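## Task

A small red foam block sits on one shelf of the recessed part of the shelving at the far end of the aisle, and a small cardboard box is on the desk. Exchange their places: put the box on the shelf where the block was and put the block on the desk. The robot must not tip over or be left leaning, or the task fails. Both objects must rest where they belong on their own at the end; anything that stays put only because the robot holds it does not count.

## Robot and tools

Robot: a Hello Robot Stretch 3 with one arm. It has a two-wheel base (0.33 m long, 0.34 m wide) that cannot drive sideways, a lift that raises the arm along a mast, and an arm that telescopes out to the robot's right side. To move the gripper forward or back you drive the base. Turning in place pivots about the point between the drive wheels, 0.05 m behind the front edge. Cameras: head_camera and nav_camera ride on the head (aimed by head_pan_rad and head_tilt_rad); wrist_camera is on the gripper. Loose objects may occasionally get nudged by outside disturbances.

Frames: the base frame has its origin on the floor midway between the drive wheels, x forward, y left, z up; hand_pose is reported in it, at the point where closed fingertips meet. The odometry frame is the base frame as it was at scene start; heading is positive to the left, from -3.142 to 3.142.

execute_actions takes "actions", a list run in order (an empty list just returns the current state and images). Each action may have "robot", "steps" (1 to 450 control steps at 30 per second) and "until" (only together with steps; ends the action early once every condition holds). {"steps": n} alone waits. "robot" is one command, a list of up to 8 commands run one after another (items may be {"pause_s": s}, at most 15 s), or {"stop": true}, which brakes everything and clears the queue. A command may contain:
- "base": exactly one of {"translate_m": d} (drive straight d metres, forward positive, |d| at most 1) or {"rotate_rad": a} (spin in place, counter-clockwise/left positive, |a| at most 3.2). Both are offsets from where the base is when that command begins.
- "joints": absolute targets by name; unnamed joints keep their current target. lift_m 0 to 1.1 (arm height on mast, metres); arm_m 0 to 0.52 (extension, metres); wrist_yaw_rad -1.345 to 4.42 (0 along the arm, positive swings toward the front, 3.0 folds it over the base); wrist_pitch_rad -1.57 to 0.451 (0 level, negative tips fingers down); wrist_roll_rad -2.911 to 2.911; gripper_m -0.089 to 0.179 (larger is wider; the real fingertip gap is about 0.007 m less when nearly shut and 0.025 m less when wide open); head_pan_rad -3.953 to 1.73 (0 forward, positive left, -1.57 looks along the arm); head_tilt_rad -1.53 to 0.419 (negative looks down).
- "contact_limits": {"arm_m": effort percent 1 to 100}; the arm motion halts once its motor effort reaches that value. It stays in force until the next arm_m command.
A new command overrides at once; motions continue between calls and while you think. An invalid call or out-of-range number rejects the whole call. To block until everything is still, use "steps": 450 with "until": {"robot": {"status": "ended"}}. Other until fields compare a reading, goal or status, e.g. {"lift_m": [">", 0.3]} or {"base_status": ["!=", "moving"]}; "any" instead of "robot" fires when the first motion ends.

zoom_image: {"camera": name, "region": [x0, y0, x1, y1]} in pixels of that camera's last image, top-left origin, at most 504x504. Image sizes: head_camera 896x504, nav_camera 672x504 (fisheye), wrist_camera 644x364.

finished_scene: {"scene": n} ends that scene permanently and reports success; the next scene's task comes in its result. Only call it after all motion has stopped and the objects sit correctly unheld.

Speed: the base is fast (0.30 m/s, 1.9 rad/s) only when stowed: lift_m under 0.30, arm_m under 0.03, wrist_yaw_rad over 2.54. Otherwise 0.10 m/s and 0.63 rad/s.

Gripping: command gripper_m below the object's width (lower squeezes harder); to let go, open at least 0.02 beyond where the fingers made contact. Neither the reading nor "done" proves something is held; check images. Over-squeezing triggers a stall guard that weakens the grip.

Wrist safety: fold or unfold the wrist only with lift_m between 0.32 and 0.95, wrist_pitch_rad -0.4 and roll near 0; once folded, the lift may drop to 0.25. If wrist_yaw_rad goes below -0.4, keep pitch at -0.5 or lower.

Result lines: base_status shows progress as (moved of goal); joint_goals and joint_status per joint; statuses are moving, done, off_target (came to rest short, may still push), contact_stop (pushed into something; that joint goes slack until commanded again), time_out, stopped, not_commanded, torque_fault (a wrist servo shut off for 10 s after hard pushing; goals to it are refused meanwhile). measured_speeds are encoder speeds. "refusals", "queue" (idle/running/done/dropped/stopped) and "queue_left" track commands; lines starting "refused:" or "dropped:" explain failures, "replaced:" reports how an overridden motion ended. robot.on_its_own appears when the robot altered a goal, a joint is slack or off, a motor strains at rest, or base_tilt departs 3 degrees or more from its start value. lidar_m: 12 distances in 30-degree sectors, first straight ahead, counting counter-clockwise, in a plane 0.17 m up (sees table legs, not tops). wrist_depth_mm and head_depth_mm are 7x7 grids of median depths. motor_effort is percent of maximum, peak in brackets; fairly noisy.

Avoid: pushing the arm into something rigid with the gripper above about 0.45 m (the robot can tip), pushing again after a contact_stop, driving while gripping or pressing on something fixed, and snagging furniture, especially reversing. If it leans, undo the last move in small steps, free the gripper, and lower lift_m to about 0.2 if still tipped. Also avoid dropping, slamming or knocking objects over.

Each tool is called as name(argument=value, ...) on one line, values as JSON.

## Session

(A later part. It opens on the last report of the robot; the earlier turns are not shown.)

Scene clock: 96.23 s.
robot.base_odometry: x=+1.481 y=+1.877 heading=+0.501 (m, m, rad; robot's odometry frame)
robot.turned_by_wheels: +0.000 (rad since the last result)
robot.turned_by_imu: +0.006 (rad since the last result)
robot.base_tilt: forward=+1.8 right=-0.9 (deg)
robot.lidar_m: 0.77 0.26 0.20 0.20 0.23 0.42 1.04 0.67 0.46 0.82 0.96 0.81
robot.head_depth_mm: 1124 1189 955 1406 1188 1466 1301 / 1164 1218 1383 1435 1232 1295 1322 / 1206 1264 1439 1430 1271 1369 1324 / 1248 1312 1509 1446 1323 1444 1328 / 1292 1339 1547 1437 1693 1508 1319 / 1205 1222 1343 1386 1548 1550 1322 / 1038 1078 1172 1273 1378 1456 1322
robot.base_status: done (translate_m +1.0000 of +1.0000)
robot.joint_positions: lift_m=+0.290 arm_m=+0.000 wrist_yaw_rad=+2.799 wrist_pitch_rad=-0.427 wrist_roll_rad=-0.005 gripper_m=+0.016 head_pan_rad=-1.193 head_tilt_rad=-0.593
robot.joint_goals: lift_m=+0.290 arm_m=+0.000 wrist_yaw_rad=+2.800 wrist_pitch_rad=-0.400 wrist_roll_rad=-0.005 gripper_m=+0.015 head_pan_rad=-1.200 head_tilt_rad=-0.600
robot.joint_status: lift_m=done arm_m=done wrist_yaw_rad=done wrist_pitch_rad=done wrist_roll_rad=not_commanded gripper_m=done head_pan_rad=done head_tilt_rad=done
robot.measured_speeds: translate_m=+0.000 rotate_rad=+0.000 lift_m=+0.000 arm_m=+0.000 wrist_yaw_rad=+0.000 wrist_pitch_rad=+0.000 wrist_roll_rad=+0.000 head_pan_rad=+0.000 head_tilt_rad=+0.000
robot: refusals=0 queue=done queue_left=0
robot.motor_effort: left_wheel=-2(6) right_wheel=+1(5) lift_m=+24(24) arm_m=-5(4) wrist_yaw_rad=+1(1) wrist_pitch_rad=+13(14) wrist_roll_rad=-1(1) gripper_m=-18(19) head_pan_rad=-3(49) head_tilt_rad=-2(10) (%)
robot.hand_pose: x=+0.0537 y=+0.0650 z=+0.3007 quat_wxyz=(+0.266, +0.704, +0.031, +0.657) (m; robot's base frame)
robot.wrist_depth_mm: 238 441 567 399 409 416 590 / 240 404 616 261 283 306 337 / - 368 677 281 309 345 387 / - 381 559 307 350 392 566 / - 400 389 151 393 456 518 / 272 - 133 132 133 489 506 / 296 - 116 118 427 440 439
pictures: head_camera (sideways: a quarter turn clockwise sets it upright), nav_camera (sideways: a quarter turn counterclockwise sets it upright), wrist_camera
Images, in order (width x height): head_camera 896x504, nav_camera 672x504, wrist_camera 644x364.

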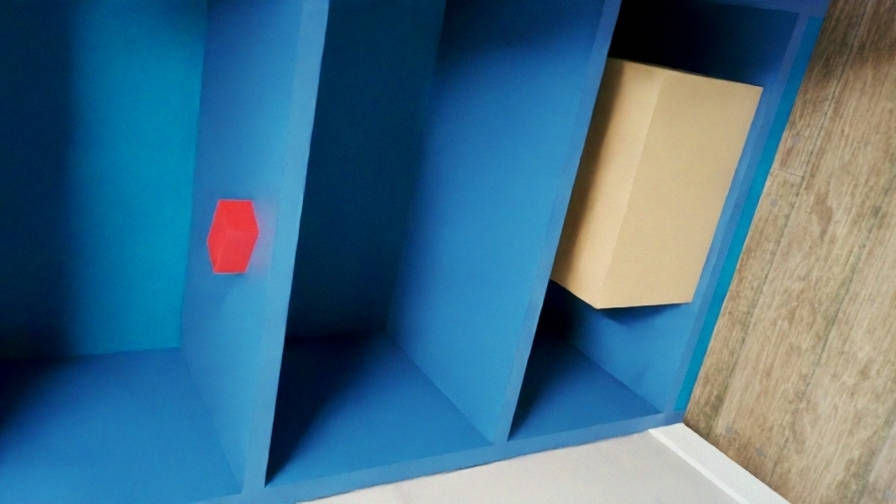

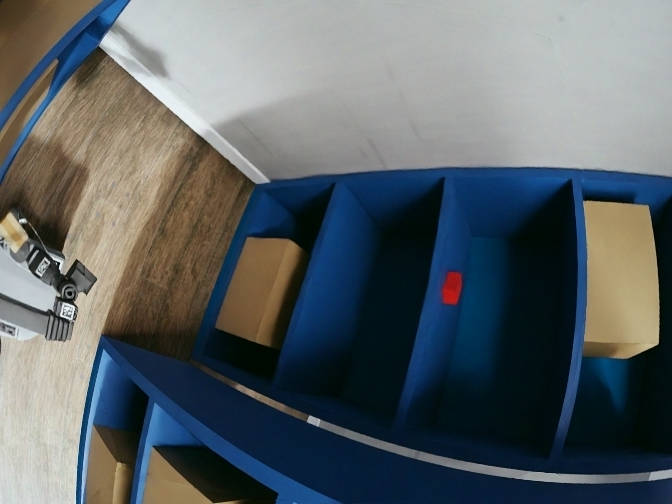

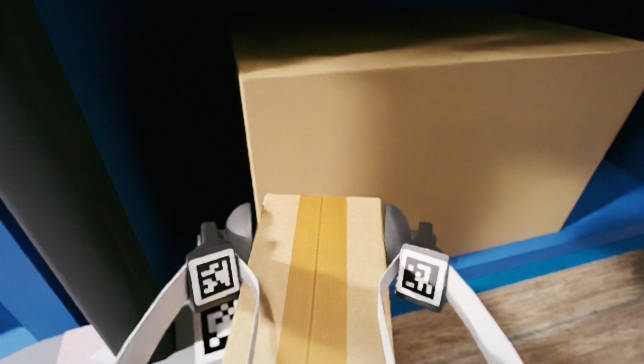

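execute_actions(actions=[{"robot":[{"base":{"rotate_rad":0.15}},{"base":{"translate_m":-0.5}},{"base":{"rotate_rad":-0.22}},{"base":{"translate_m":0.55}},{"base":{"rotate_rad":0.06}},{"base":{"translate_m":0.2},"joints":{"lift_m":0.9,"head_pan_rad":-1.57}}],"steps":450,"until":{"robot":{"status":"ended"}}},{"steps":450,"until":{"robot":{"status":"ended"}}}])

Scene clock: 116.57 s.
robot.base_odometry: x=+1.760 y=+1.898 heading=+0.491 (m, m, rad; robot's odometry frame)
robot.turned_by_wheels: -0.010 (rad since the last result)
robot.turned_by_imu: -0.013 (rad since the last result)
robot.base_tilt: forward=+1.9 right=-1.0 (deg)
robot.lidar_m: 0.54 0.56 0.30 0.29 0.31 0.44 1.10 0.53 0.63 0.81 0.71 0.54
robot.head_depth_mm: 1064 1120 896 1215 1118 1222 - / 1067 1139 896 1374 1150 1270 - / 1067 1137 899 1380 1153 1213 - / 1064 1138 902 1382 1158 1213 - / 1067 1146 848 1386 1154 1215 - / 1066 1132 867 1389 1120 1432 1306 / 1069 1137 904 1381 1121 1440 1304
robot.base_status: done (translate_m +0.2000 of +0.2000)
robot.joint_positions: lift_m=+0.900 arm_m=+0.000 wrist_yaw_rad=+2.799 wrist_pitch_rad=-0.427 wrist_roll_rad=-0.005 gripper_m=+0.016 head_pan_rad=-1.563 head_tilt_rad=-0.593
robot.joint_goals: lift_m=+0.900 arm_m=+0.000 wrist_yaw_rad=+2.800 wrist_pitch_rad=-0.400 wrist_roll_rad=-0.005 gripper_m=+0.015 head_pan_rad=-1.570 head_tilt_rad=-0.600
robot.joint_status: lift_m=done arm_m=done wrist_yaw_rad=done wrist_pitch_rad=done wrist_roll_rad=not_commanded gripper_m=done head_pan_rad=done head_tilt_rad=done
robot.measured_speeds: translate_m=+0.000 rotate_rad=+0.000 lift_m=+0.000 arm_m=+0.000 wrist_yaw_rad=+0.000 wrist_pitch_rad=+0.000 wrist_roll_rad=+0.000 head_pan_rad=+0.000 head_tilt_rad=+0.000
robot: refusals=0 queue=done queue_left=0
robot.motor_effort: left_wheel=-2(10) right_wheel=+1(5) lift_m=+29(31) arm_m=-4(4) wrist_yaw_rad=+1(1) wrist_pitch_rad=+13(14) wrist_roll_rad=-1(1) gripper_m=-18(19) head_pan_rad=-4(30) head_tilt_rad=-3(2) (%)
robot.hand_pose: x=+0.0537 y=+0.0650 z=+0.9104 quat_wxyz=(+0.266, +0.704, +0.031, +0.657) (m; robot's base frame)
robot.wrist_depth_mm: 254 267 287 304 331 363 402 / 654 687 741 776 768 563 444 / - 736 500 513 511 576 478 / - 778 411 430 480 595 497 / - 680 403 150 546 644 504 / 552 - 134 132 133 677 518 / 504 - 512 118 910 695 529
pictures: head_camera (sideways: a quarter turn clockwise sets it upright), nav_camera (sideways: a quarter turn counterclockwise sets it upright), wrist_camera
Images, in order (width x height): head_camera 896x504, nav_camera 672x504, wrist_camera 644x364.

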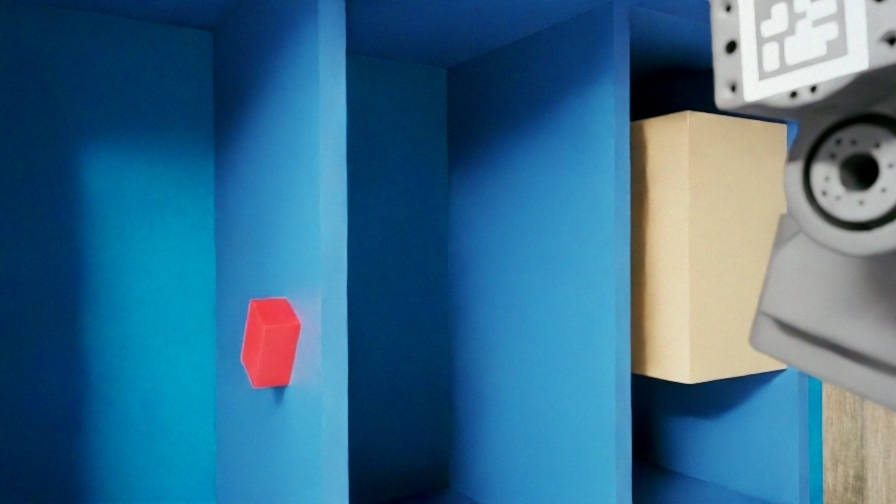

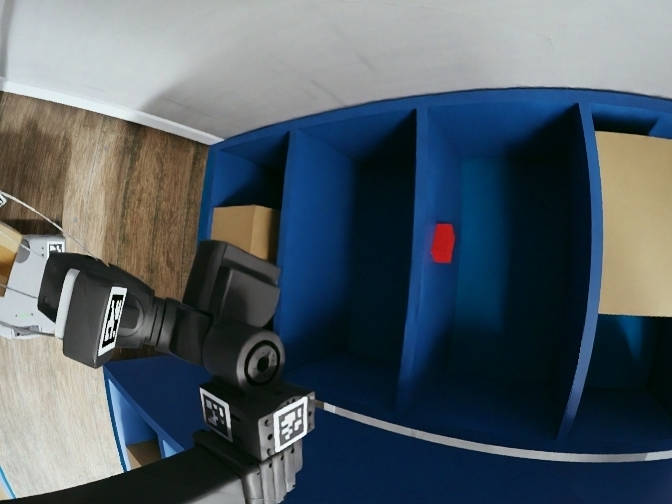

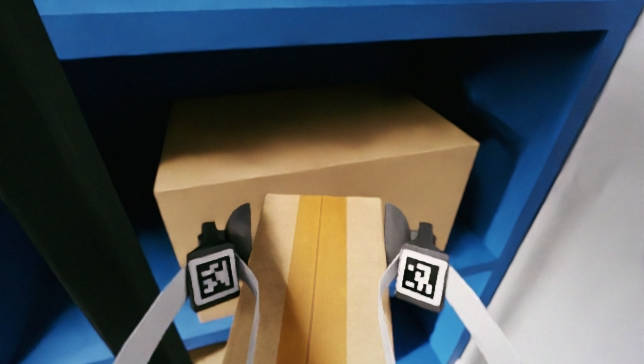

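execute_actions(actions=[{"robot":[{"joints":{"wrist_yaw_rad":0},"base":{"translate_m":-0.12}},{"joints":{"lift_m":1.09,"wrist_pitch_rad":-0.45}},{"joints":{"arm_m":0.48}}],"steps":450,"until":{"robot":{"status":"ended"}}}])

Scene clock: 128.07 s.
robot.base_odometry: x=+1.654 y=+1.842 heading=+0.491 (m, m, rad; robot's odometry frame)
robot.turned_by_wheels: +0.000 (rad since the last result)
robot.turned_by_imu: -0.004 (rad since the last result)
robot.base_tilt: forward=+2.0 right=-1.0 (deg)
robot.lidar_m: 0.66 0.40 0.31 0.30 0.32 0.43 1.08 0.44 0.45 0.80 0.85 0.67
robot.head_depth_mm: 798 797 798 924 976 1026 1031 / 1076 1108 896 1213 1080 1233 1289 / - 1122 901 1379 1115 1389 1295 / - 1071 846 1381 1113 1198 1288 / 1058 1119 901 1379 1118 1205 1295 / 1063 1129 850 1382 1122 1209 1293 / 1060 1132 852 1386 1120 1433 1306
robot.base_status: done (translate_m -0.1200 of -0.1200)
robot.joint_positions: lift_m=+1.090 arm_m=+0.480 wrist_yaw_rad=+0.000 wrist_pitch_rad=-0.469 wrist_roll_rad=-0.005 gripper_m=+0.016 head_pan_rad=-1.563 head_tilt_rad=-0.593
robot.joint_goals: lift_m=+1.090 arm_m=+0.480 wrist_yaw_rad=+0.000 wrist_pitch_rad=-0.450 wrist_roll_rad=-0.005 gripper_m=+0.015 head_pan_rad=-1.570 head_tilt_rad=-0.600
robot.joint_status: lift_m=done arm_m=done wrist_yaw_rad=done wrist_pitch_rad=done wrist_roll_rad=not_commanded gripper_m=done head_pan_rad=done head_tilt_rad=done
robot.measured_speeds: translate_m=+0.000 rotate_rad=+0.000 lift_m=+0.000 arm_m=+0.000 wrist_yaw_rad=+0.000 wrist_pitch_rad=+0.000 wrist_roll_rad=+0.000 head_pan_rad=+0.000 head_tilt_rad=+0.000
robot: refusals=0 queue=done queue_left=0
robot.motor_effort: left_wheel=-2(7) right_wheel=+1(2) lift_m=+29(32) arm_m=+4(5) wrist_yaw_rad=+0(6) wrist_pitch_rad=+9(15) wrist_roll_rad=-1(1) gripper_m=-18(17) head_pan_rad=-4(4) head_tilt_rad=-3(2) (%)
robot.hand_pose: x=-0.0215 y=-0.8424 z=+1.0913 quat_wxyz=(+0.690, +0.165, -0.686, -0.164) (m; robot's base frame)
robot.wrist_depth_mm: 486 482 476 465 464 444 328 / 536 528 520 509 508 484 323 / 448 450 458 464 464 448 321 / 361 363 365 368 371 374 317 / 242 301 299 150 308 308 301 / 224 254 134 132 133 263 266 / 226 227 217 118 225 232 232
pictures: head_camera (sideways: a quarter turn clockwise sets it upright), nav_camera (sideways: a quarter turn counterclockwise sets it upright), wrist_camera
Images, in order (width x height): head_camera 896x504, nav_camera 672x504, wrist_camera 644x364.

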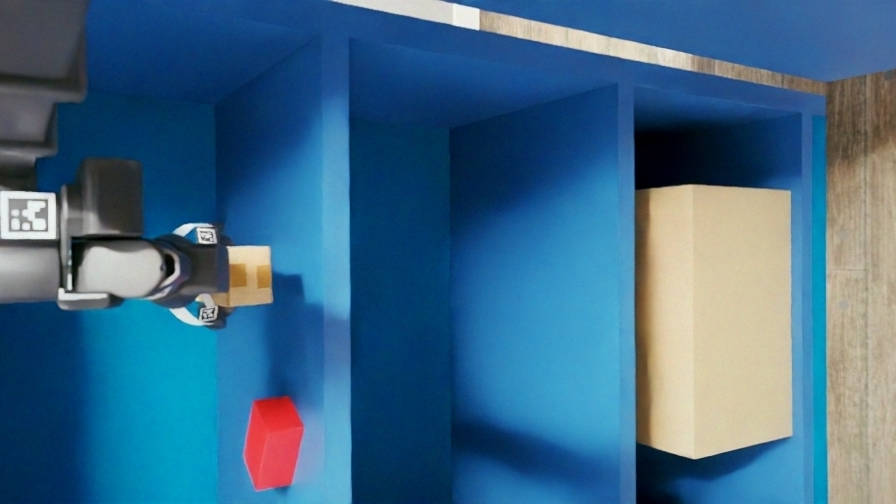

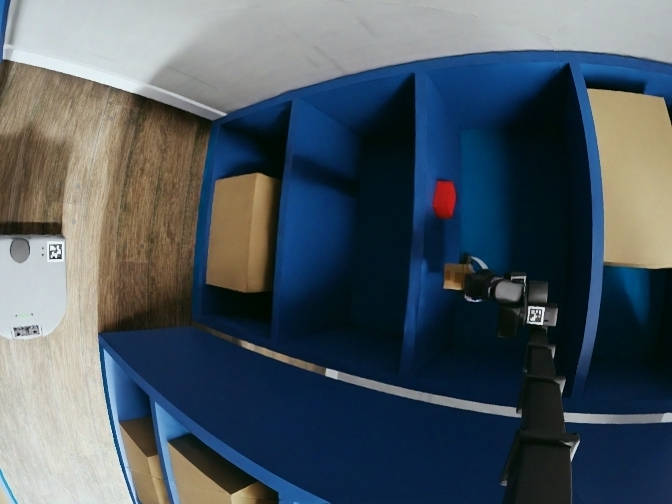

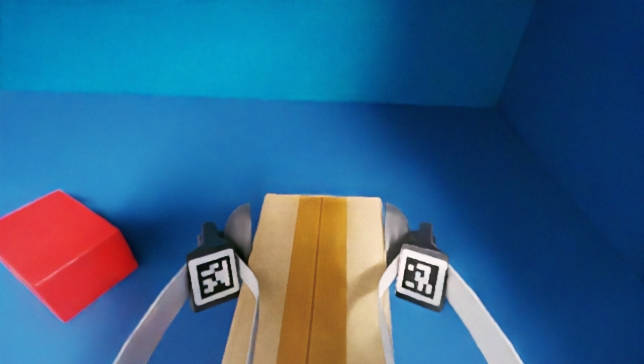

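execute_actions(actions=[{"robot":[{"base":{"translate_m":-0.05},"joints":{"arm_m":0.51}},{"joints":{"lift_m":1.025}},{"joints":{"gripper_m":0.115}},{"joints":{"lift_m":1.06}},{"joints":{"arm_m":0.33}},{"joints":{"wrist_yaw_rad":0.7,"gripper_m":0.15},"base":{"translate_m":0.1}},{"joints":{"arm_m":0.42}}],"steps":450,"until":{"robot":{"status":"ended"}}},{"steps":450,"until":{"robot":{"status":"ended"}}}])

Scene clock: 143.93 s.
robot.base_odometry: x=+1.698 y=+1.865 heading=+0.491 (m, m, rad; robot's odometry frame)
robot.turned_by_wheels: +0.000 (rad since the last result)
robot.turned_by_imu: -0.003 (rad since the last result)
robot.base_tilt: forward=+1.8 right=-1.1 (deg)
robot.lidar_m: 0.61 0.40 0.30 0.30 0.32 0.44 1.09 0.48 0.52 0.80 0.80 0.62
robot.head_depth_mm: - 967 854 968 1047 1135 1210 / - 1136 895 1338 1111 1395 1297 / - 1110 803 1378 1114 1233 1298 / 1042 - 902 1385 1119 1205 1296 / 1049 - 850 1384 1117 1208 1295 / 1066 1146 849 1387 1119 1209 1298 / 1067 1133 971 1386 1126 1476 1304
robot.base_status: done (translate_m +0.1000 of +0.1000)
robot.joint_positions: lift_m=+1.060 arm_m=+0.420 wrist_yaw_rad=+0.699 wrist_pitch_rad=-0.462 wrist_roll_rad=-0.005 gripper_m=+0.150 head_pan_rad=-1.563 head_tilt_rad=-0.593
robot.joint_goals: lift_m=+1.060 arm_m=+0.420 wrist_yaw_rad=+0.700 wrist_pitch_rad=-0.450 wrist_roll_rad=-0.005 gripper_m=+0.150 head_pan_rad=-1.570 head_tilt_rad=-0.600
robot.joint_status: lift_m=done arm_m=done wrist_yaw_rad=done wrist_pitch_rad=done wrist_roll_rad=not_commanded gripper_m=done head_pan_rad=done head_tilt_rad=done
robot.measured_speeds: translate_m=+0.000 rotate_rad=+0.000 lift_m=+0.000 arm_m=+0.000 wrist_yaw_rad=+0.000 wrist_pitch_rad=+0.000 wrist_roll_rad=+0.000 head_pan_rad=+0.000 head_tilt_rad=+0.000
robot: refusals=0 queue=done queue_left=0
robot.motor_effort: left_wheel=-2(6) right_wheel=+0(4) lift_m=+29(31) arm_m=+4(4) wrist_yaw_rad=+1(3) wrist_pitch_rad=+6(9) wrist_roll_rad=-1(1) gripper_m=+0(81) head_pan_rad=-4(4) head_tilt_rad=-2(2) (%)
robot.hand_pose: x=+0.1192 y=-0.7321 z=+1.0628 quat_wxyz=(+0.704, +0.388, -0.589, +0.084) (m; robot's base frame)
robot.wrist_depth_mm: 385 414 497 624 606 508 434 / 399 450 511 554 555 525 455 / 428 483 402 407 372 418 423 / 453 530 383 325 277 315 331 / 480 553 694 289 272 282 274 / 506 698 738 750 241 - 233 / 517 690 852 663 637 207 203
pictures: head_camera (sideways: a quarter turn clockwise sets it upright), nav_camera (sideways: a quarter turn counterclockwise sets it upright), wrist_camera
Images, in order (width x height): head_camera 896x504, nav_camera 672x504, wrist_camera 644x364.

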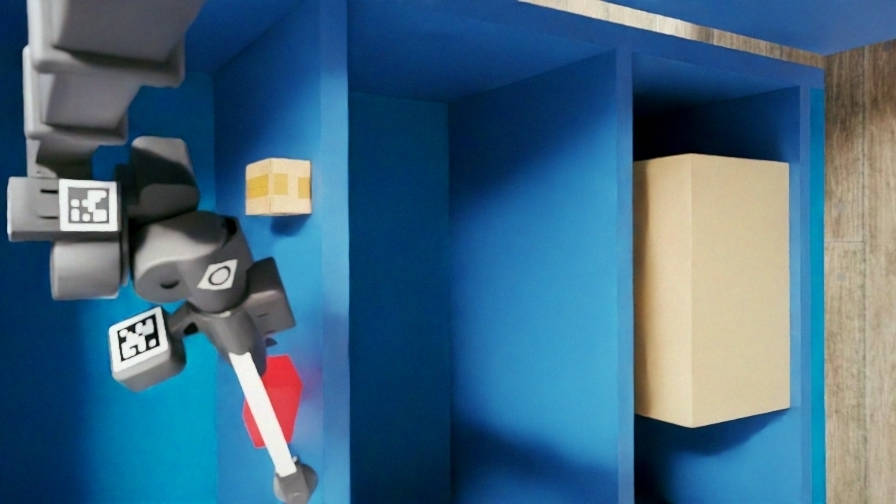

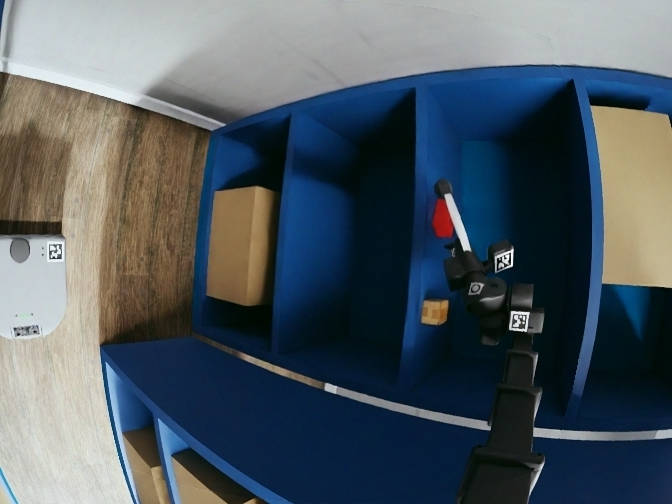

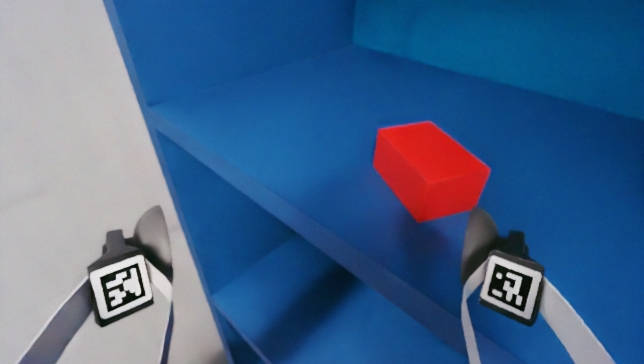

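execute_actions(actions=[{"robot":[{"joints":{"arm_m":0.05}},{"joints":{"wrist_yaw_rad":-0.4,"wrist_pitch_rad":-0.5,"gripper_m":0.175,"lift_m":1.08},"base":{"rotate_rad":-0.35}},{"base":{"translate_m":0.27}},{"base":{"rotate_rad":0.35}},{"joints":{"arm_m":0.33}}],"steps":450,"until":{"robot":{"status":"ended"}}},{"steps":450,"until":{"robot":{"status":"ended"}}}])

Scene clock: 167.83 s.
robot.base_odometry: x=+1.965 y=+1.903 heading=+0.491 (m, m, rad; robot's odometry frame)
robot.turned_by_wheels: +0.000 (rad since the last result)
robot.turned_by_imu: -0.002 (rad since the last result)
robot.base_tilt: forward=+1.8 right=-1.2 (deg)
robot.lidar_m: 0.35 0.37 0.46 0.37 0.40 0.64 0.99 0.65 0.74 0.73 0.46 0.35
robot.head_depth_mm: - 1073 794 1317 1114 1114 1242 / 1035 1080 752 1320 1116 1109 1236 / - - 755 1319 1114 1113 1237 / - - 754 1319 1117 1112 1245 / 992 1079 801 1322 1117 1400 1264 / 996 1076 802 1289 1120 1266 1246 / 954 946 801 937 936 1036 1103
robot.base_status: done (rotate_rad +0.3499 of +0.3500)
robot.joint_positions: lift_m=+1.080 arm_m=+0.330 wrist_yaw_rad=-0.399 wrist_pitch_rad=-0.511 wrist_roll_rad=-0.005 gripper_m=+0.175 head_pan_rad=-1.563 head_tilt_rad=-0.593
robot.joint_goals: lift_m=+1.080 arm_m=+0.330 wrist_yaw_rad=-0.400 wrist_pitch_rad=-0.500 wrist_roll_rad=-0.005 gripper_m=+0.175 head_pan_rad=-1.570 head_tilt_rad=-0.600
robot.joint_status: lift_m=done arm_m=done wrist_yaw_rad=done wrist_pitch_rad=done wrist_roll_rad=not_commanded gripper_m=done head_pan_rad=done head_tilt_rad=done
robot.measured_speeds: translate_m=+0.000 rotate_rad=+0.000 lift_m=+0.000 arm_m=+0.000 wrist_yaw_rad=+0.000 wrist_pitch_rad=+0.000 wrist_roll_rad=+0.000 head_pan_rad=+0.000 head_tilt_rad=+0.000
robot: refusals=0 queue=done queue_left=0
robot.motor_effort: left_wheel=-2(6) right_wheel=+1(3) lift_m=+29(30) arm_m=+4(5) wrist_yaw_rad=+0(3) wrist_pitch_rad=+5(7) wrist_roll_rad=-1(1) gripper_m=+1(82) head_pan_rad=-4(4) head_tilt_rad=-3(2) (%)
robot.hand_pose: x=-0.1039 y=-0.6697 z=+1.0723 quat_wxyz=(+0.637, +0.040, -0.704, -0.311) (m; robot's base frame)
robot.wrist_depth_mm: 460 486 532 590 643 572 442 / 482 505 519 525 531 544 457 / 391 394 396 405 405 341 417 / 322 323 303 294 332 324 350 / 276 278 276 278 286 308 504 / - 233 242 263 739 753 539 / 209 223 632 668 668 681 625
pictures: head_camera (sideways: a quarter turn clockwise sets it upright), nav_camera (sideways: a quarter turn counterclockwise sets it upright), wrist_camera
Images, in order (width x height): head_camera 896x504, nav_camera 672x504, wrist_camera 644x364.

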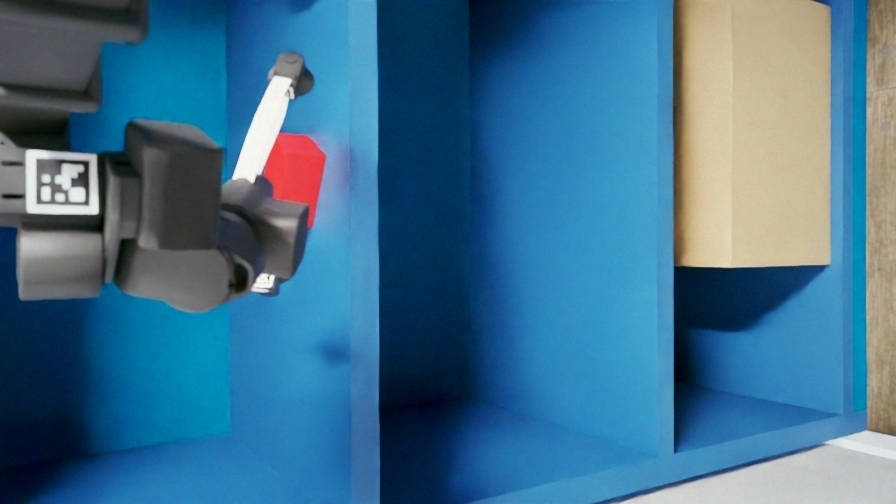

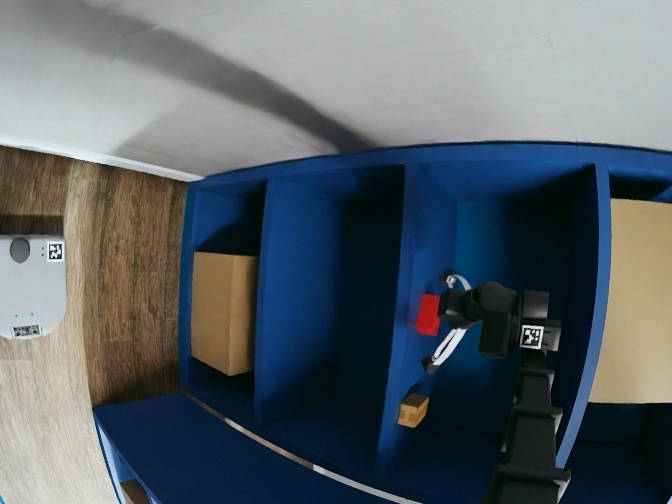

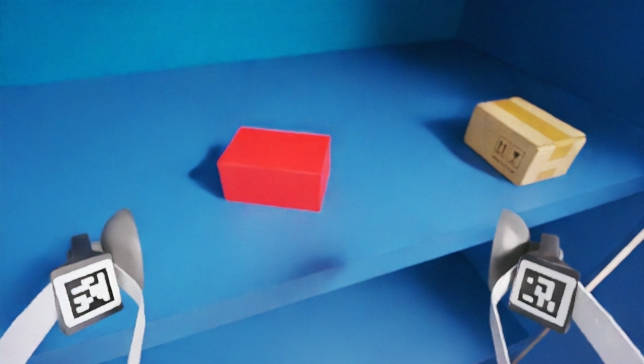

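execute_actions(actions=[{"robot":[{"base":{"translate_m":-0.02},"joints":{"arm_m":0.48}},{"joints":{"lift_m":1.04}}],"steps":450,"until":{"robot":{"status":"ended"}}}])

execute_actions(actions=[{"robot":[{"joints":{"gripper_m":0.04}},{"joints":{"lift_m":1.08}}],"steps":450,"until":{"robot":{"status":"ended"}}}])

Scene clock: 173.37 s.
robot.base_odometry: x=+1.948 y=+1.894 heading=+0.491 (m, m, rad; robot's odometry frame)
robot.turned_by_wheels: +0.000 (rad since the last result)
robot.turned_by_imu: -0.001 (rad since the last result)
robot.base_tilt: forward=+1.7 right=-0.9 (deg)
robot.lidar_m: 0.37 0.39 0.48 0.37 0.40 0.63 0.98 0.63 0.74 0.73 0.49 0.37
robot.head_depth_mm: 986 - 790 1316 1110 1111 1234 / 972 1090 792 1310 1110 1109 1234 / 972 1086 765 1316 1117 1111 1242 / 973 - 753 1314 1118 1113 1236 / 994 1072 801 1318 1121 1401 1271 / 994 1074 800 1300 1121 1351 1247 / 973 1010 804 1002 1000 1033 1152
robot.base_status: done (translate_m -0.0200 of -0.0200)
robot.joint_positions: lift_m=+1.040 arm_m=+0.480 wrist_yaw_rad=-0.400 wrist_pitch_rad=-0.511 wrist_roll_rad=-0.005 gripper_m=+0.175 head_pan_rad=-1.563 head_tilt_rad=-0.593
robot.joint_goals: lift_m=+1.040 arm_m=+0.480 wrist_yaw_rad=-0.400 wrist_pitch_rad=-0.500 wrist_roll_rad=-0.005 gripper_m=+0.175 head_pan_rad=-1.570 head_tilt_rad=-0.600
robot.joint_status: lift_m=done arm_m=done wrist_yaw_rad=done wrist_pitch_rad=done wrist_roll_rad=not_commanded gripper_m=done head_pan_rad=done head_tilt_rad=done
robot.measured_speeds: translate_m=+0.000 rotate_rad=+0.000 lift_m=+0.000 arm_m=+0.000 wrist_yaw_rad=+0.000 wrist_pitch_rad=+0.000 wrist_roll_rad=+0.000 head_pan_rad=+0.000 head_tilt_rad=+0.000
robot: refusals=0 queue=done queue_left=0
robot.motor_effort: left_wheel=-2(6) right_wheel=+1(2) lift_m=+23(27) arm_m=+3(4) wrist_yaw_rad=-1(1) wrist_pitch_rad=+5(5) wrist_roll_rad=-1(1) gripper_m=+0(1) head_pan_rad=-4(3) head_tilt_rad=-2(2) (%)
robot.hand_pose: x=-0.1039 y=-0.8197 z=+1.0325 quat_wxyz=(+0.637, +0.040, -0.704, -0.311) (m; robot's base frame)
robot.wrist_depth_mm: 341 363 398 438 477 518 436 / 366 390 413 431 434 439 416 / 322 321 326 328 333 337 341 / 262 263 265 267 268 271 264 / 223 226 216 167 213 235 228 / - 189 152 144 153 193 198 / 164 170 165 153 156 173 173
pictures: head_camera (sideways: a quarter turn clockwise sets it upright), nav_camera (sideways: a quarter turn counterclockwise sets it upright), wrist_camera
Images, in order (width x height): head_camera 896x504, nav_camera 672x504, wrist_camera 644x364.

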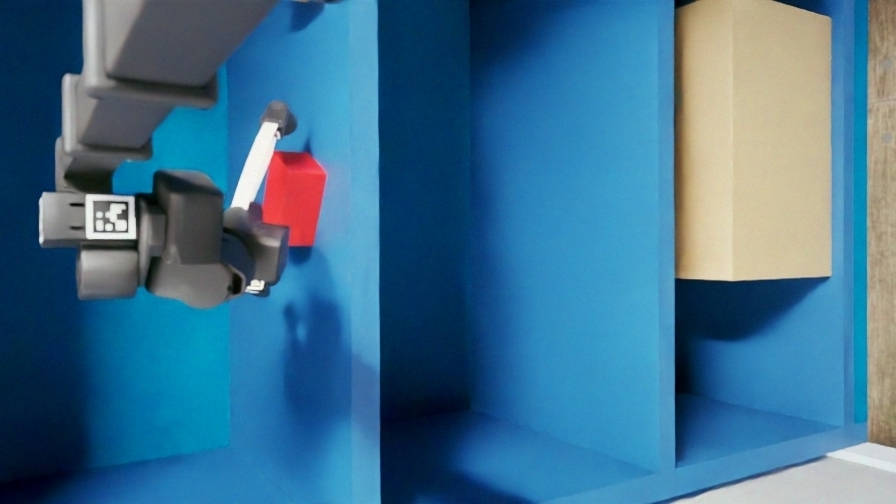

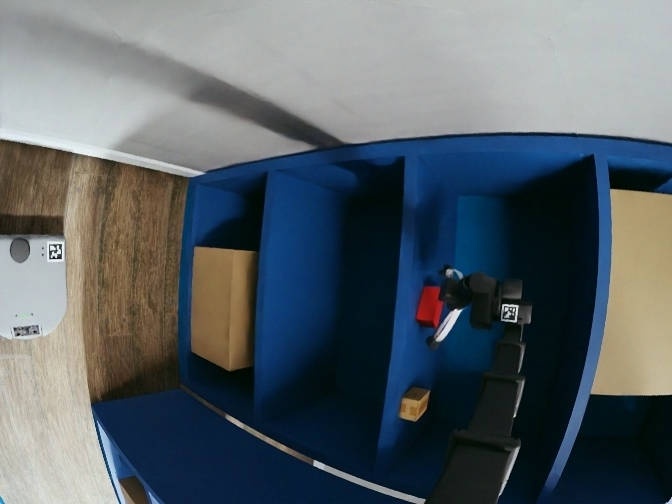

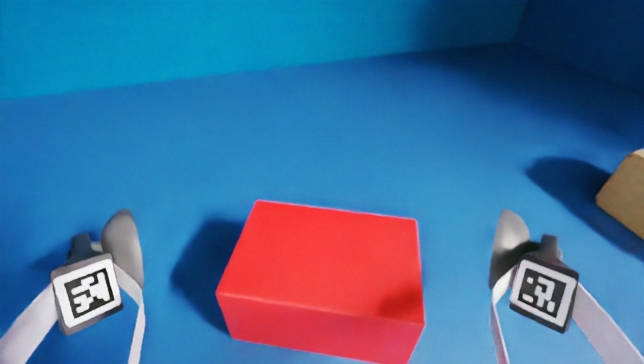

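Scene clock: 176.17 s.
robot.base_odometry: x=+1.948 y=+1.894 heading=+0.491 (m, m, rad; robot's odometry frame)
robot.turned_by_wheels: +0.000 (rad since the last result)
robot.turned_by_imu: -0.001 (rad since the last result)
robot.base_tilt: forward=+1.9 right=-0.9 (deg)
robot.lidar_m: 0.37 0.39 0.48 0.37 0.40 0.63 0.97 0.63 0.74 0.73 0.49 0.37
robot.head_depth_mm: - 1072 792 1316 1113 1111 1235 / 1020 1076 793 1313 1113 1112 1232 / 1006 1074 752 1321 1116 1112 1233 / - - 779 1312 1119 1112 1239 / 997 1080 799 1308 1118 1398 1272 / 999 1077 802 1302 1120 1351 1255 / 974 1011 802 1002 999 1033 1151
robot.base_status: done (translate_m -0.0200 of -0.0200)
robot.joint_positions: lift_m=+1.080 arm_m=+0.480 wrist_yaw_rad=-0.400 wrist_pitch_rad=-0.514 wrist_roll_rad=-0.005 gripper_m=+0.041 head_pan_rad=-1.563 head_tilt_rad=-0.593
robot.joint_goals: lift_m=+1.080 arm_m=+0.480 wrist_yaw_rad=-0.400 wrist_pitch_rad=-0.500 wrist_roll_rad=-0.005 gripper_m=+0.040 head_pan_rad=-1.570 head_tilt_rad=-0.600
robot.joint_status: lift_m=done arm_m=done wrist_yaw_rad=done wrist_pitch_rad=done wrist_roll_rad=not_commanded gripper_m=done head_pan_rad=done head_tilt_rad=done
robot.measured_speeds: translate_m=+0.000 rotate_rad=+0.000 lift_m=+0.000 arm_m=+0.000 wrist_yaw_rad=+0.000 wrist_pitch_rad=+0.000 wrist_roll_rad=+0.000 head_pan_rad=+0.000 head_tilt_rad=+0.000
robot: refusals=0 queue=done queue_left=0
robot.motor_effort: left_wheel=-3(3) right_wheel=+1(1) lift_m=+29(30) arm_m=+4(4) wrist_yaw_rad=+0(1) wrist_pitch_rad=+7(7) wrist_roll_rad=-1(1) gripper_m=-19(94) head_pan_rad=-3(4) head_tilt_rad=-3(2) (%)
robot.hand_pose: x=-0.1039 y=-0.8193 z=+1.0717 quat_wxyz=(+0.637, +0.041, -0.704, -0.312) (m; robot's base frame)
robot.wrist_depth_mm: 342 365 398 434 480 524 434 / 371 402 441 476 504 526 450 / 385 394 394 400 405 410 414 / 319 323 326 328 329 332 334 / 270 273 170 166 171 280 253 / 234 242 144 144 145 242 242 / 206 209 200 147 201 211 212
pictures: head_camera (sideways: a quarter turn clockwise sets it upright), nav_camera (sideways: a quarter turn counterclockwise sets it upright), wrist_camera
Images, in order (width x height): head_camera 896x504, nav_camera 672x504, wrist_camera 644x364.

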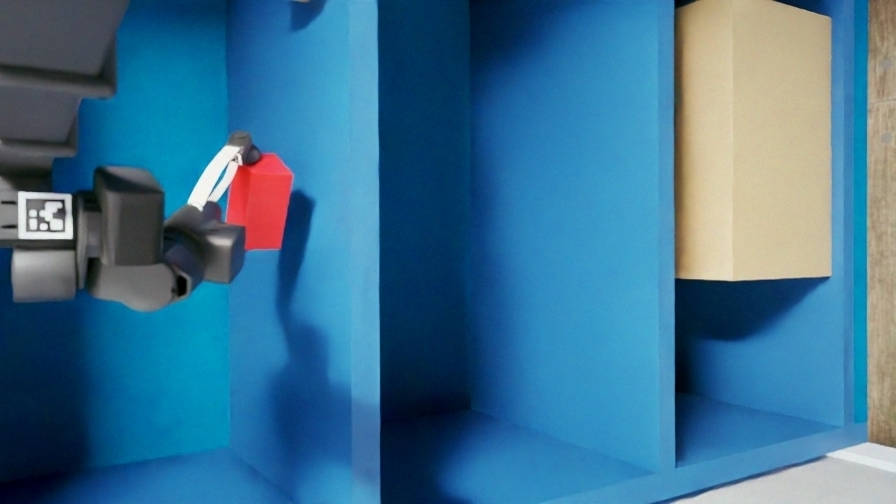

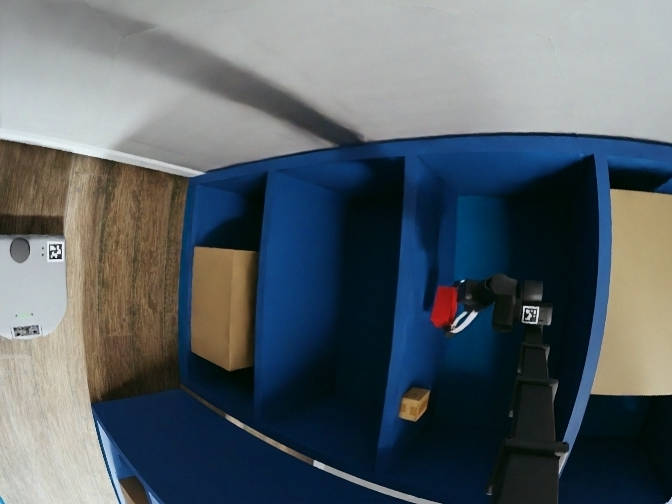

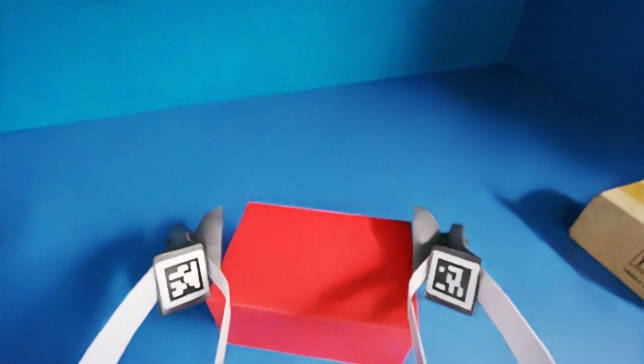

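execute_actions(actions=[{"robot":[{"joints":{"arm_m":0.0}},{"joints":{"lift_m":0.9,"wrist_pitch_rad":-0.4,"wrist_yaw_rad":2.8,"head_pan_rad":-3.0},"base":{"rotate_rad":-0.2}},{"joints":{"lift_m":0.29},"base":{"translate_m":-0.4}},{"base":{"rotate_rad":0.21}},{"base":{"translate_m":-0.2}}],"steps":450,"until":{"robot":{"status":"ended"}}},{"steps":450,"until":{"robot":{"status":"ended"}}}])

Scene clock: 197.30 s.
robot.base_odometry: x=+1.389 y=+1.683 heading=+0.501 (m, m, rad; robot's odometry frame)
robot.turned_by_wheels: +0.010 (rad since the last result)
robot.turned_by_imu: +0.000 (rad since the last result)
robot.base_tilt: forward=+1.8 right=-1.0 (deg)
robot.lidar_m: 0.96 0.44 0.32 0.32 0.45 0.52 0.91 0.46 0.52 0.29 0.81 0.98
robot.head_depth_mm: 3333 3620 3426 2448 1897 1553 1312 / 3345 3643 3496 2447 1912 1554 1317 / 3408 3745 3457 2477 1908 1566 1325 / 3467 3785 3464 2471 1911 1564 1319 / 3518 3878 3471 2480 1858 1455 1298 / 787 850 896 1029 1106 989 1055 / 769 842 800 1045 770 760 775
robot.base_status: done (translate_m -0.2000 of -0.2000)
robot.joint_positions: lift_m=+0.290 arm_m=+0.000 wrist_yaw_rad=+2.799 wrist_pitch_rad=-0.423 wrist_roll_rad=-0.005 gripper_m=+0.041 head_pan_rad=-2.993 head_tilt_rad=-0.593
robot.joint_goals: lift_m=+0.290 arm_m=+0.000 wrist_yaw_rad=+2.800 wrist_pitch_rad=-0.400 wrist_roll_rad=-0.005 gripper_m=+0.040 head_pan_rad=-3.000 head_tilt_rad=-0.600
robot.joint_status: lift_m=done arm_m=done wrist_yaw_rad=done wrist_pitch_rad=done wrist_roll_rad=not_commanded gripper_m=done head_pan_rad=done head_tilt_rad=done
robot.measured_speeds: translate_m=+0.000 rotate_rad=+0.000 lift_m=+0.000 arm_m=+0.000 wrist_yaw_rad=+0.000 wrist_pitch_rad=+0.000 wrist_roll_rad=+0.000 head_pan_rad=+0.000 head_tilt_rad=+0.000
robot: refusals=0 queue=done queue_left=0
robot.motor_effort: left_wheel=-2(10) right_wheel=+1(5) lift_m=+24(29) arm_m=-3(4) wrist_yaw_rad=+1(4) wrist_pitch_rad=+12(13) wrist_roll_rad=-1(1) gripper_m=-19(19) head_pan_rad=-3(49) head_tilt_rad=-3(2) (%)
robot.hand_pose: x=+0.0539 y=+0.0655 z=+0.3016 quat_wxyz=(+0.264, +0.705, +0.029, +0.658) (m; robot's base frame)
robot.wrist_depth_mm: 568 670 327 574 425 454 500 / 514 726 354 615 434 479 532 / - 720 396 578 486 533 746 / - 589 456 551 548 602 670 / - 500 171 166 171 606 607 / 431 - 143 144 146 505 511 / 440 - 150 145 410 441 439
pictures: head_camera (sideways: a quarter turn clockwise sets it upright), nav_camera (sideways: a quarter turn counterclockwise sets it upright), wrist_camera
Images, in order (width x height): head_camera 896x504, nav_camera 672x504, wrist_camera 644x364.

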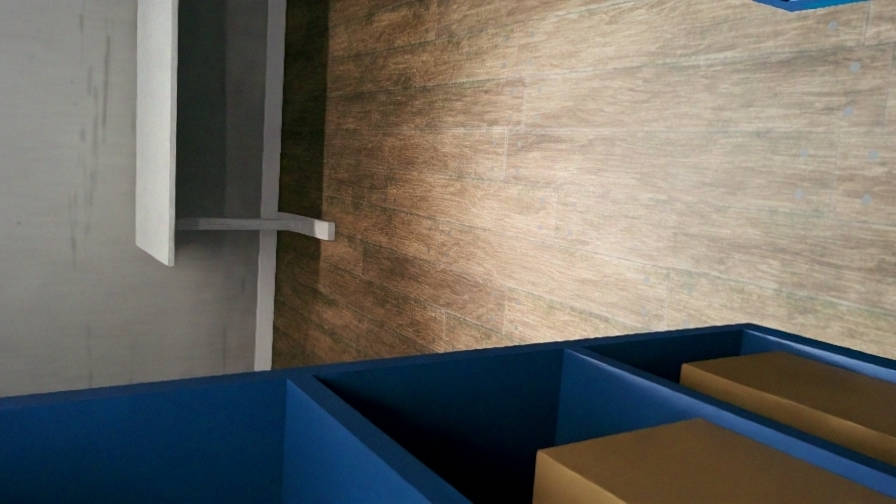

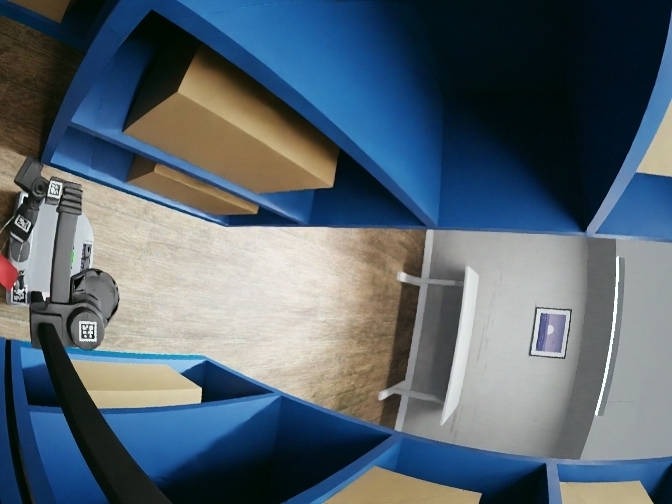

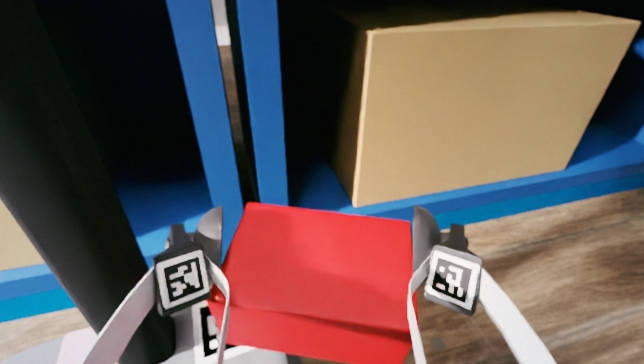

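execute_actions(actions=[{"robot":{"base":{"translate_m":-0.6}},"steps":450,"until":{"robot":{"status":"ended"}}}])

execute_actions(actions=[{"robot":[{"base":{"translate_m":-0.9}},{"base":{"translate_m":-0.9}},{"base":{"rotate_rad":-1.585},"joints":{"lift_m":0.86,"head_pan_rad":-1.57,"head_tilt_rad":-0.7}},{"joints":{"wrist_yaw_rad":0}},{"joints":{"wrist_pitch_rad":-0.45,"arm_m":0.3}}],"steps":450,"until":{"robot":{"status":"ended"}}},{"steps":450,"until":{"robot":{"status":"ended"}}}])

Scene clock: 204.43 s.
robot.base_odometry: x=+0.863 y=+1.395 heading=+0.501 (m, m, rad; robot's odometry frame)
robot.turned_by_wheels: +0.000 (rad since the last result)
robot.turned_by_imu: -0.006 (rad since the last result)
robot.base_tilt: forward=+1.8 right=-1.2 (deg)
robot.lidar_m: 1.17 0.51 0.39 0.38 0.68 2.88 2.74 0.36 0.27 0.27 0.28 0.62
robot.head_depth_mm: 2785 2925 3224 2455 1898 1554 1318 / 2808 2951 3260 2447 1910 1543 1319 / 2869 3014 3264 2457 1902 1557 1315 / 2918 3038 3264 2433 1899 1567 1326 / 2941 3207 3410 2459 1896 1560 1330 / 2977 3241 3504 2463 1913 1569 1325 / 3022 3312 3500 2463 1914 1574 1329
robot.base_status: done (translate_m -0.6000 of -0.6000)
robot.joint_positions: lift_m=+0.290 arm_m=+0.000 wrist_yaw_rad=+2.799 wrist_pitch_rad=-0.423 wrist_roll_rad=-0.005 gripper_m=+0.041 head_pan_rad=-2.993 head_tilt_rad=-0.594
robot.joint_goals: lift_m=+0.290 arm_m=+0.000 wrist_yaw_rad=+2.800 wrist_pitch_rad=-0.400 wrist_roll_rad=-0.005 gripper_m=+0.040 head_pan_rad=-3.000 head_tilt_rad=-0.600
robot.joint_status: lift_m=done arm_m=done wrist_yaw_rad=done wrist_pitch_rad=done wrist_roll_rad=not_commanded gripper_m=done head_pan_rad=done head_tilt_rad=done
robot.measured_speeds: translate_m=+0.000 rotate_rad=+0.000 lift_m=+0.000 arm_m=+0.000 wrist_yaw_rad=+0.000 wrist_pitch_rad=+0.000 wrist_roll_rad=+0.000 head_pan_rad=+0.000 head_tilt_rad=+0.000
robot: refusals=0 queue=done queue_left=0
robot.motor_effort: left_wheel=-2(10) right_wheel=+0(2) lift_m=+24(24) arm_m=-4(3) wrist_yaw_rad=+1(1) wrist_pitch_rad=+12(12) wrist_roll_rad=-1(1) gripper_m=-20(20) head_pan_rad=-5(3) head_tilt_rad=-2(2) (%)
robot.hand_pose: x=+0.0539 y=+0.0655 z=+0.3016 quat_wxyz=(+0.264, +0.705, +0.029, +0.658) (m; robot's base frame)
robot.wrist_depth_mm: 642 686 404 424 463 631 530 / 646 749 411 441 487 650 581 / - 724 451 490 544 685 689 / - 596 500 543 595 672 707 / - 502 169 166 172 611 608 / 471 - 144 145 145 512 514 / 439 - 150 145 422 441 443
pictures: head_camera (sideways: a quarter turn clockwise sets it upright), nav_camera (sideways: a quarter turn counterclockwise sets it upright), wrist_camera
Images, in order (width x height): head_camera 896x504, nav_camera 672x504, wrist_camera 644x364.

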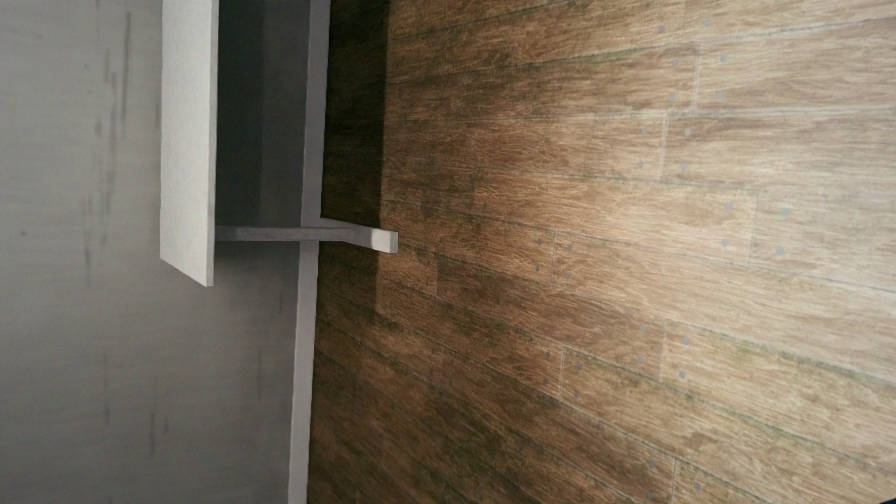

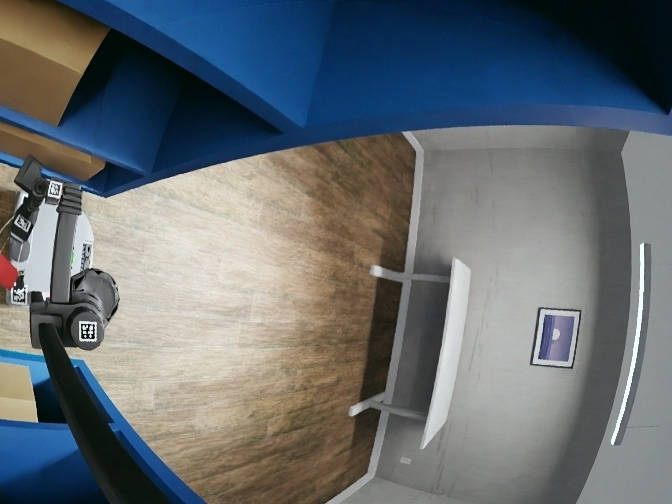

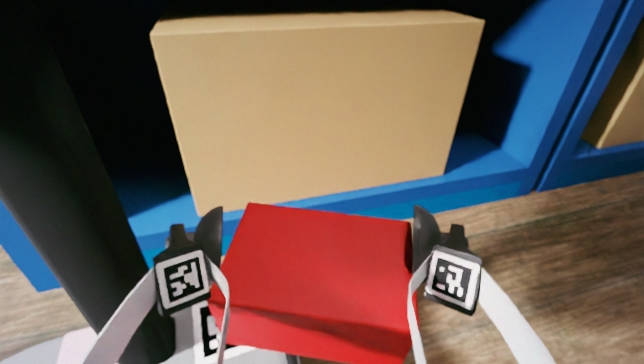

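Scene clock: 225.40 s.
robot.base_odometry: x=-0.716 y=+0.530 heading=-1.083 (m, m, rad; robot's odometry frame)
robot.turned_by_wheels: -1.585 (rad since the last result)
robot.turned_by_imu: -1.589 (rad since the last result)
robot.base_tilt: forward=+1.9 right=-1.2 (deg)
robot.lidar_m: 1.68 1.79 1.53 1.50 1.57 2.10 2.05 1.38 1.44 0.94 1.47 1.72
robot.head_depth_mm: 1238 1363 1210 1000 - - 1228 / 1234 1368 1297 - 1641 1453 1247 / 1228 1362 1335 - 1590 1449 1256 / 1223 1362 1329 - 1591 1447 1257 / 1220 1357 1214 876 1598 1449 1257 / 1218 1351 1221 933 824 1423 1235 / 1219 1344 1210 933 823 1455 1257
robot.base_status: done (rotate_rad -1.5849 of -1.5850)
robot.joint_positions: lift_m=+0.860 arm_m=+0.300 wrist_yaw_rad=+0.000 wrist_pitch_rad=-0.465 wrist_roll_rad=-0.005 gripper_m=+0.041 head_pan_rad=-1.577 head_tilt_rad=-0.692
robot.joint_goals: lift_m=+0.860 arm_m=+0.300 wrist_yaw_rad=+0.000 wrist_pitch_rad=-0.450 wrist_roll_rad=-0.005 gripper_m=+0.040 head_pan_rad=-1.570 head_tilt_rad=-0.700
robot.joint_status: lift_m=done arm_m=done wrist_yaw_rad=done wrist_pitch_rad=done wrist_roll_rad=not_commanded gripper_m=done head_pan_rad=done head_tilt_rad=done
robot.measured_speeds: translate_m=+0.000 rotate_rad=+0.000 lift_m=+0.000 arm_m=+0.000 wrist_yaw_rad=+0.000 wrist_pitch_rad=+0.000 wrist_roll_rad=+0.000 head_pan_rad=+0.000 head_tilt_rad=+0.000
robot: refusals=0 queue=done queue_left=0
robot.motor_effort: left_wheel=+2(9) right_wheel=-3(6) lift_m=+29(30) arm_m=+4(4) wrist_yaw_rad=-1(4) wrist_pitch_rad=+7(13) wrist_roll_rad=+0(1) gripper_m=-20(19) head_pan_rad=+3(50) head_tilt_rad=-3(11) (%)
robot.hand_pose: x=-0.0215 y=-0.6630 z=+0.8622 quat_wxyz=(+0.690, +0.164, -0.686, -0.163) (m; robot's base frame)
robot.wrist_depth_mm: 792 793 790 773 787 775 759 / 887 844 731 739 760 760 768 / 982 543 538 553 554 556 569 / - 433 431 441 445 448 449 / 359 359 170 166 172 371 372 / 307 317 144 145 145 313 317 / 268 269 258 146 261 273 275
pictures: head_camera (sideways: a quarter turn clockwise sets it upright), nav_camera (sideways: a quarter turn counterclockwise sets it upright), wrist_camera
Images, in order (width x height): head_camera 896x504, nav_camera 672x504, wrist_camera 644x364.

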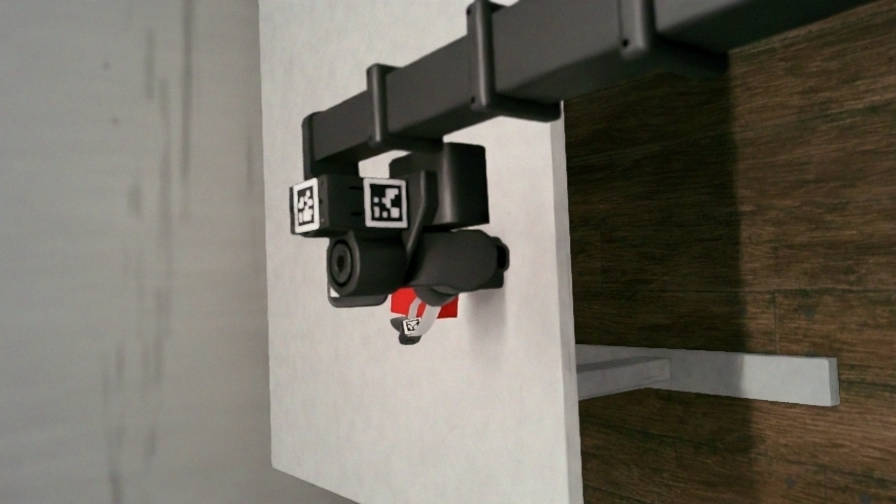

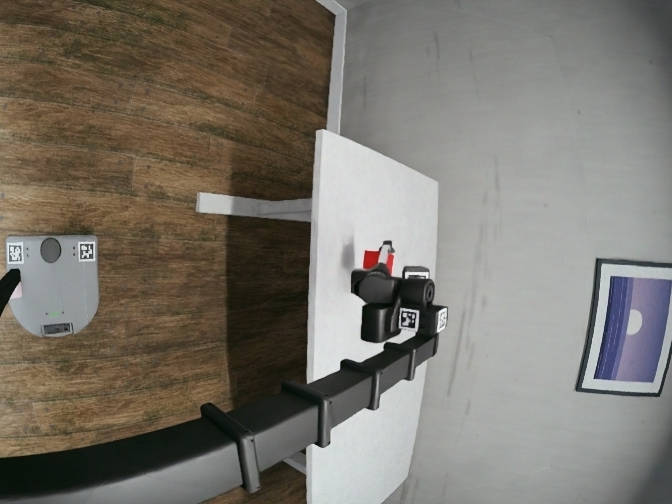

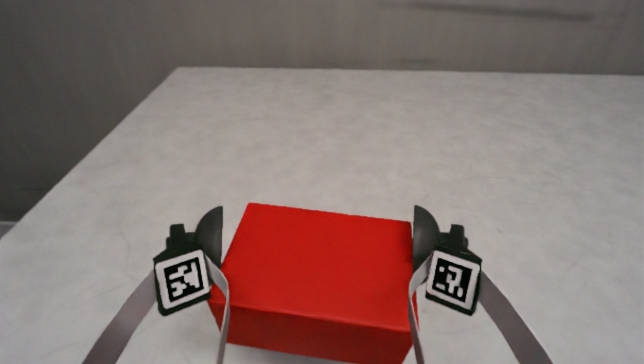

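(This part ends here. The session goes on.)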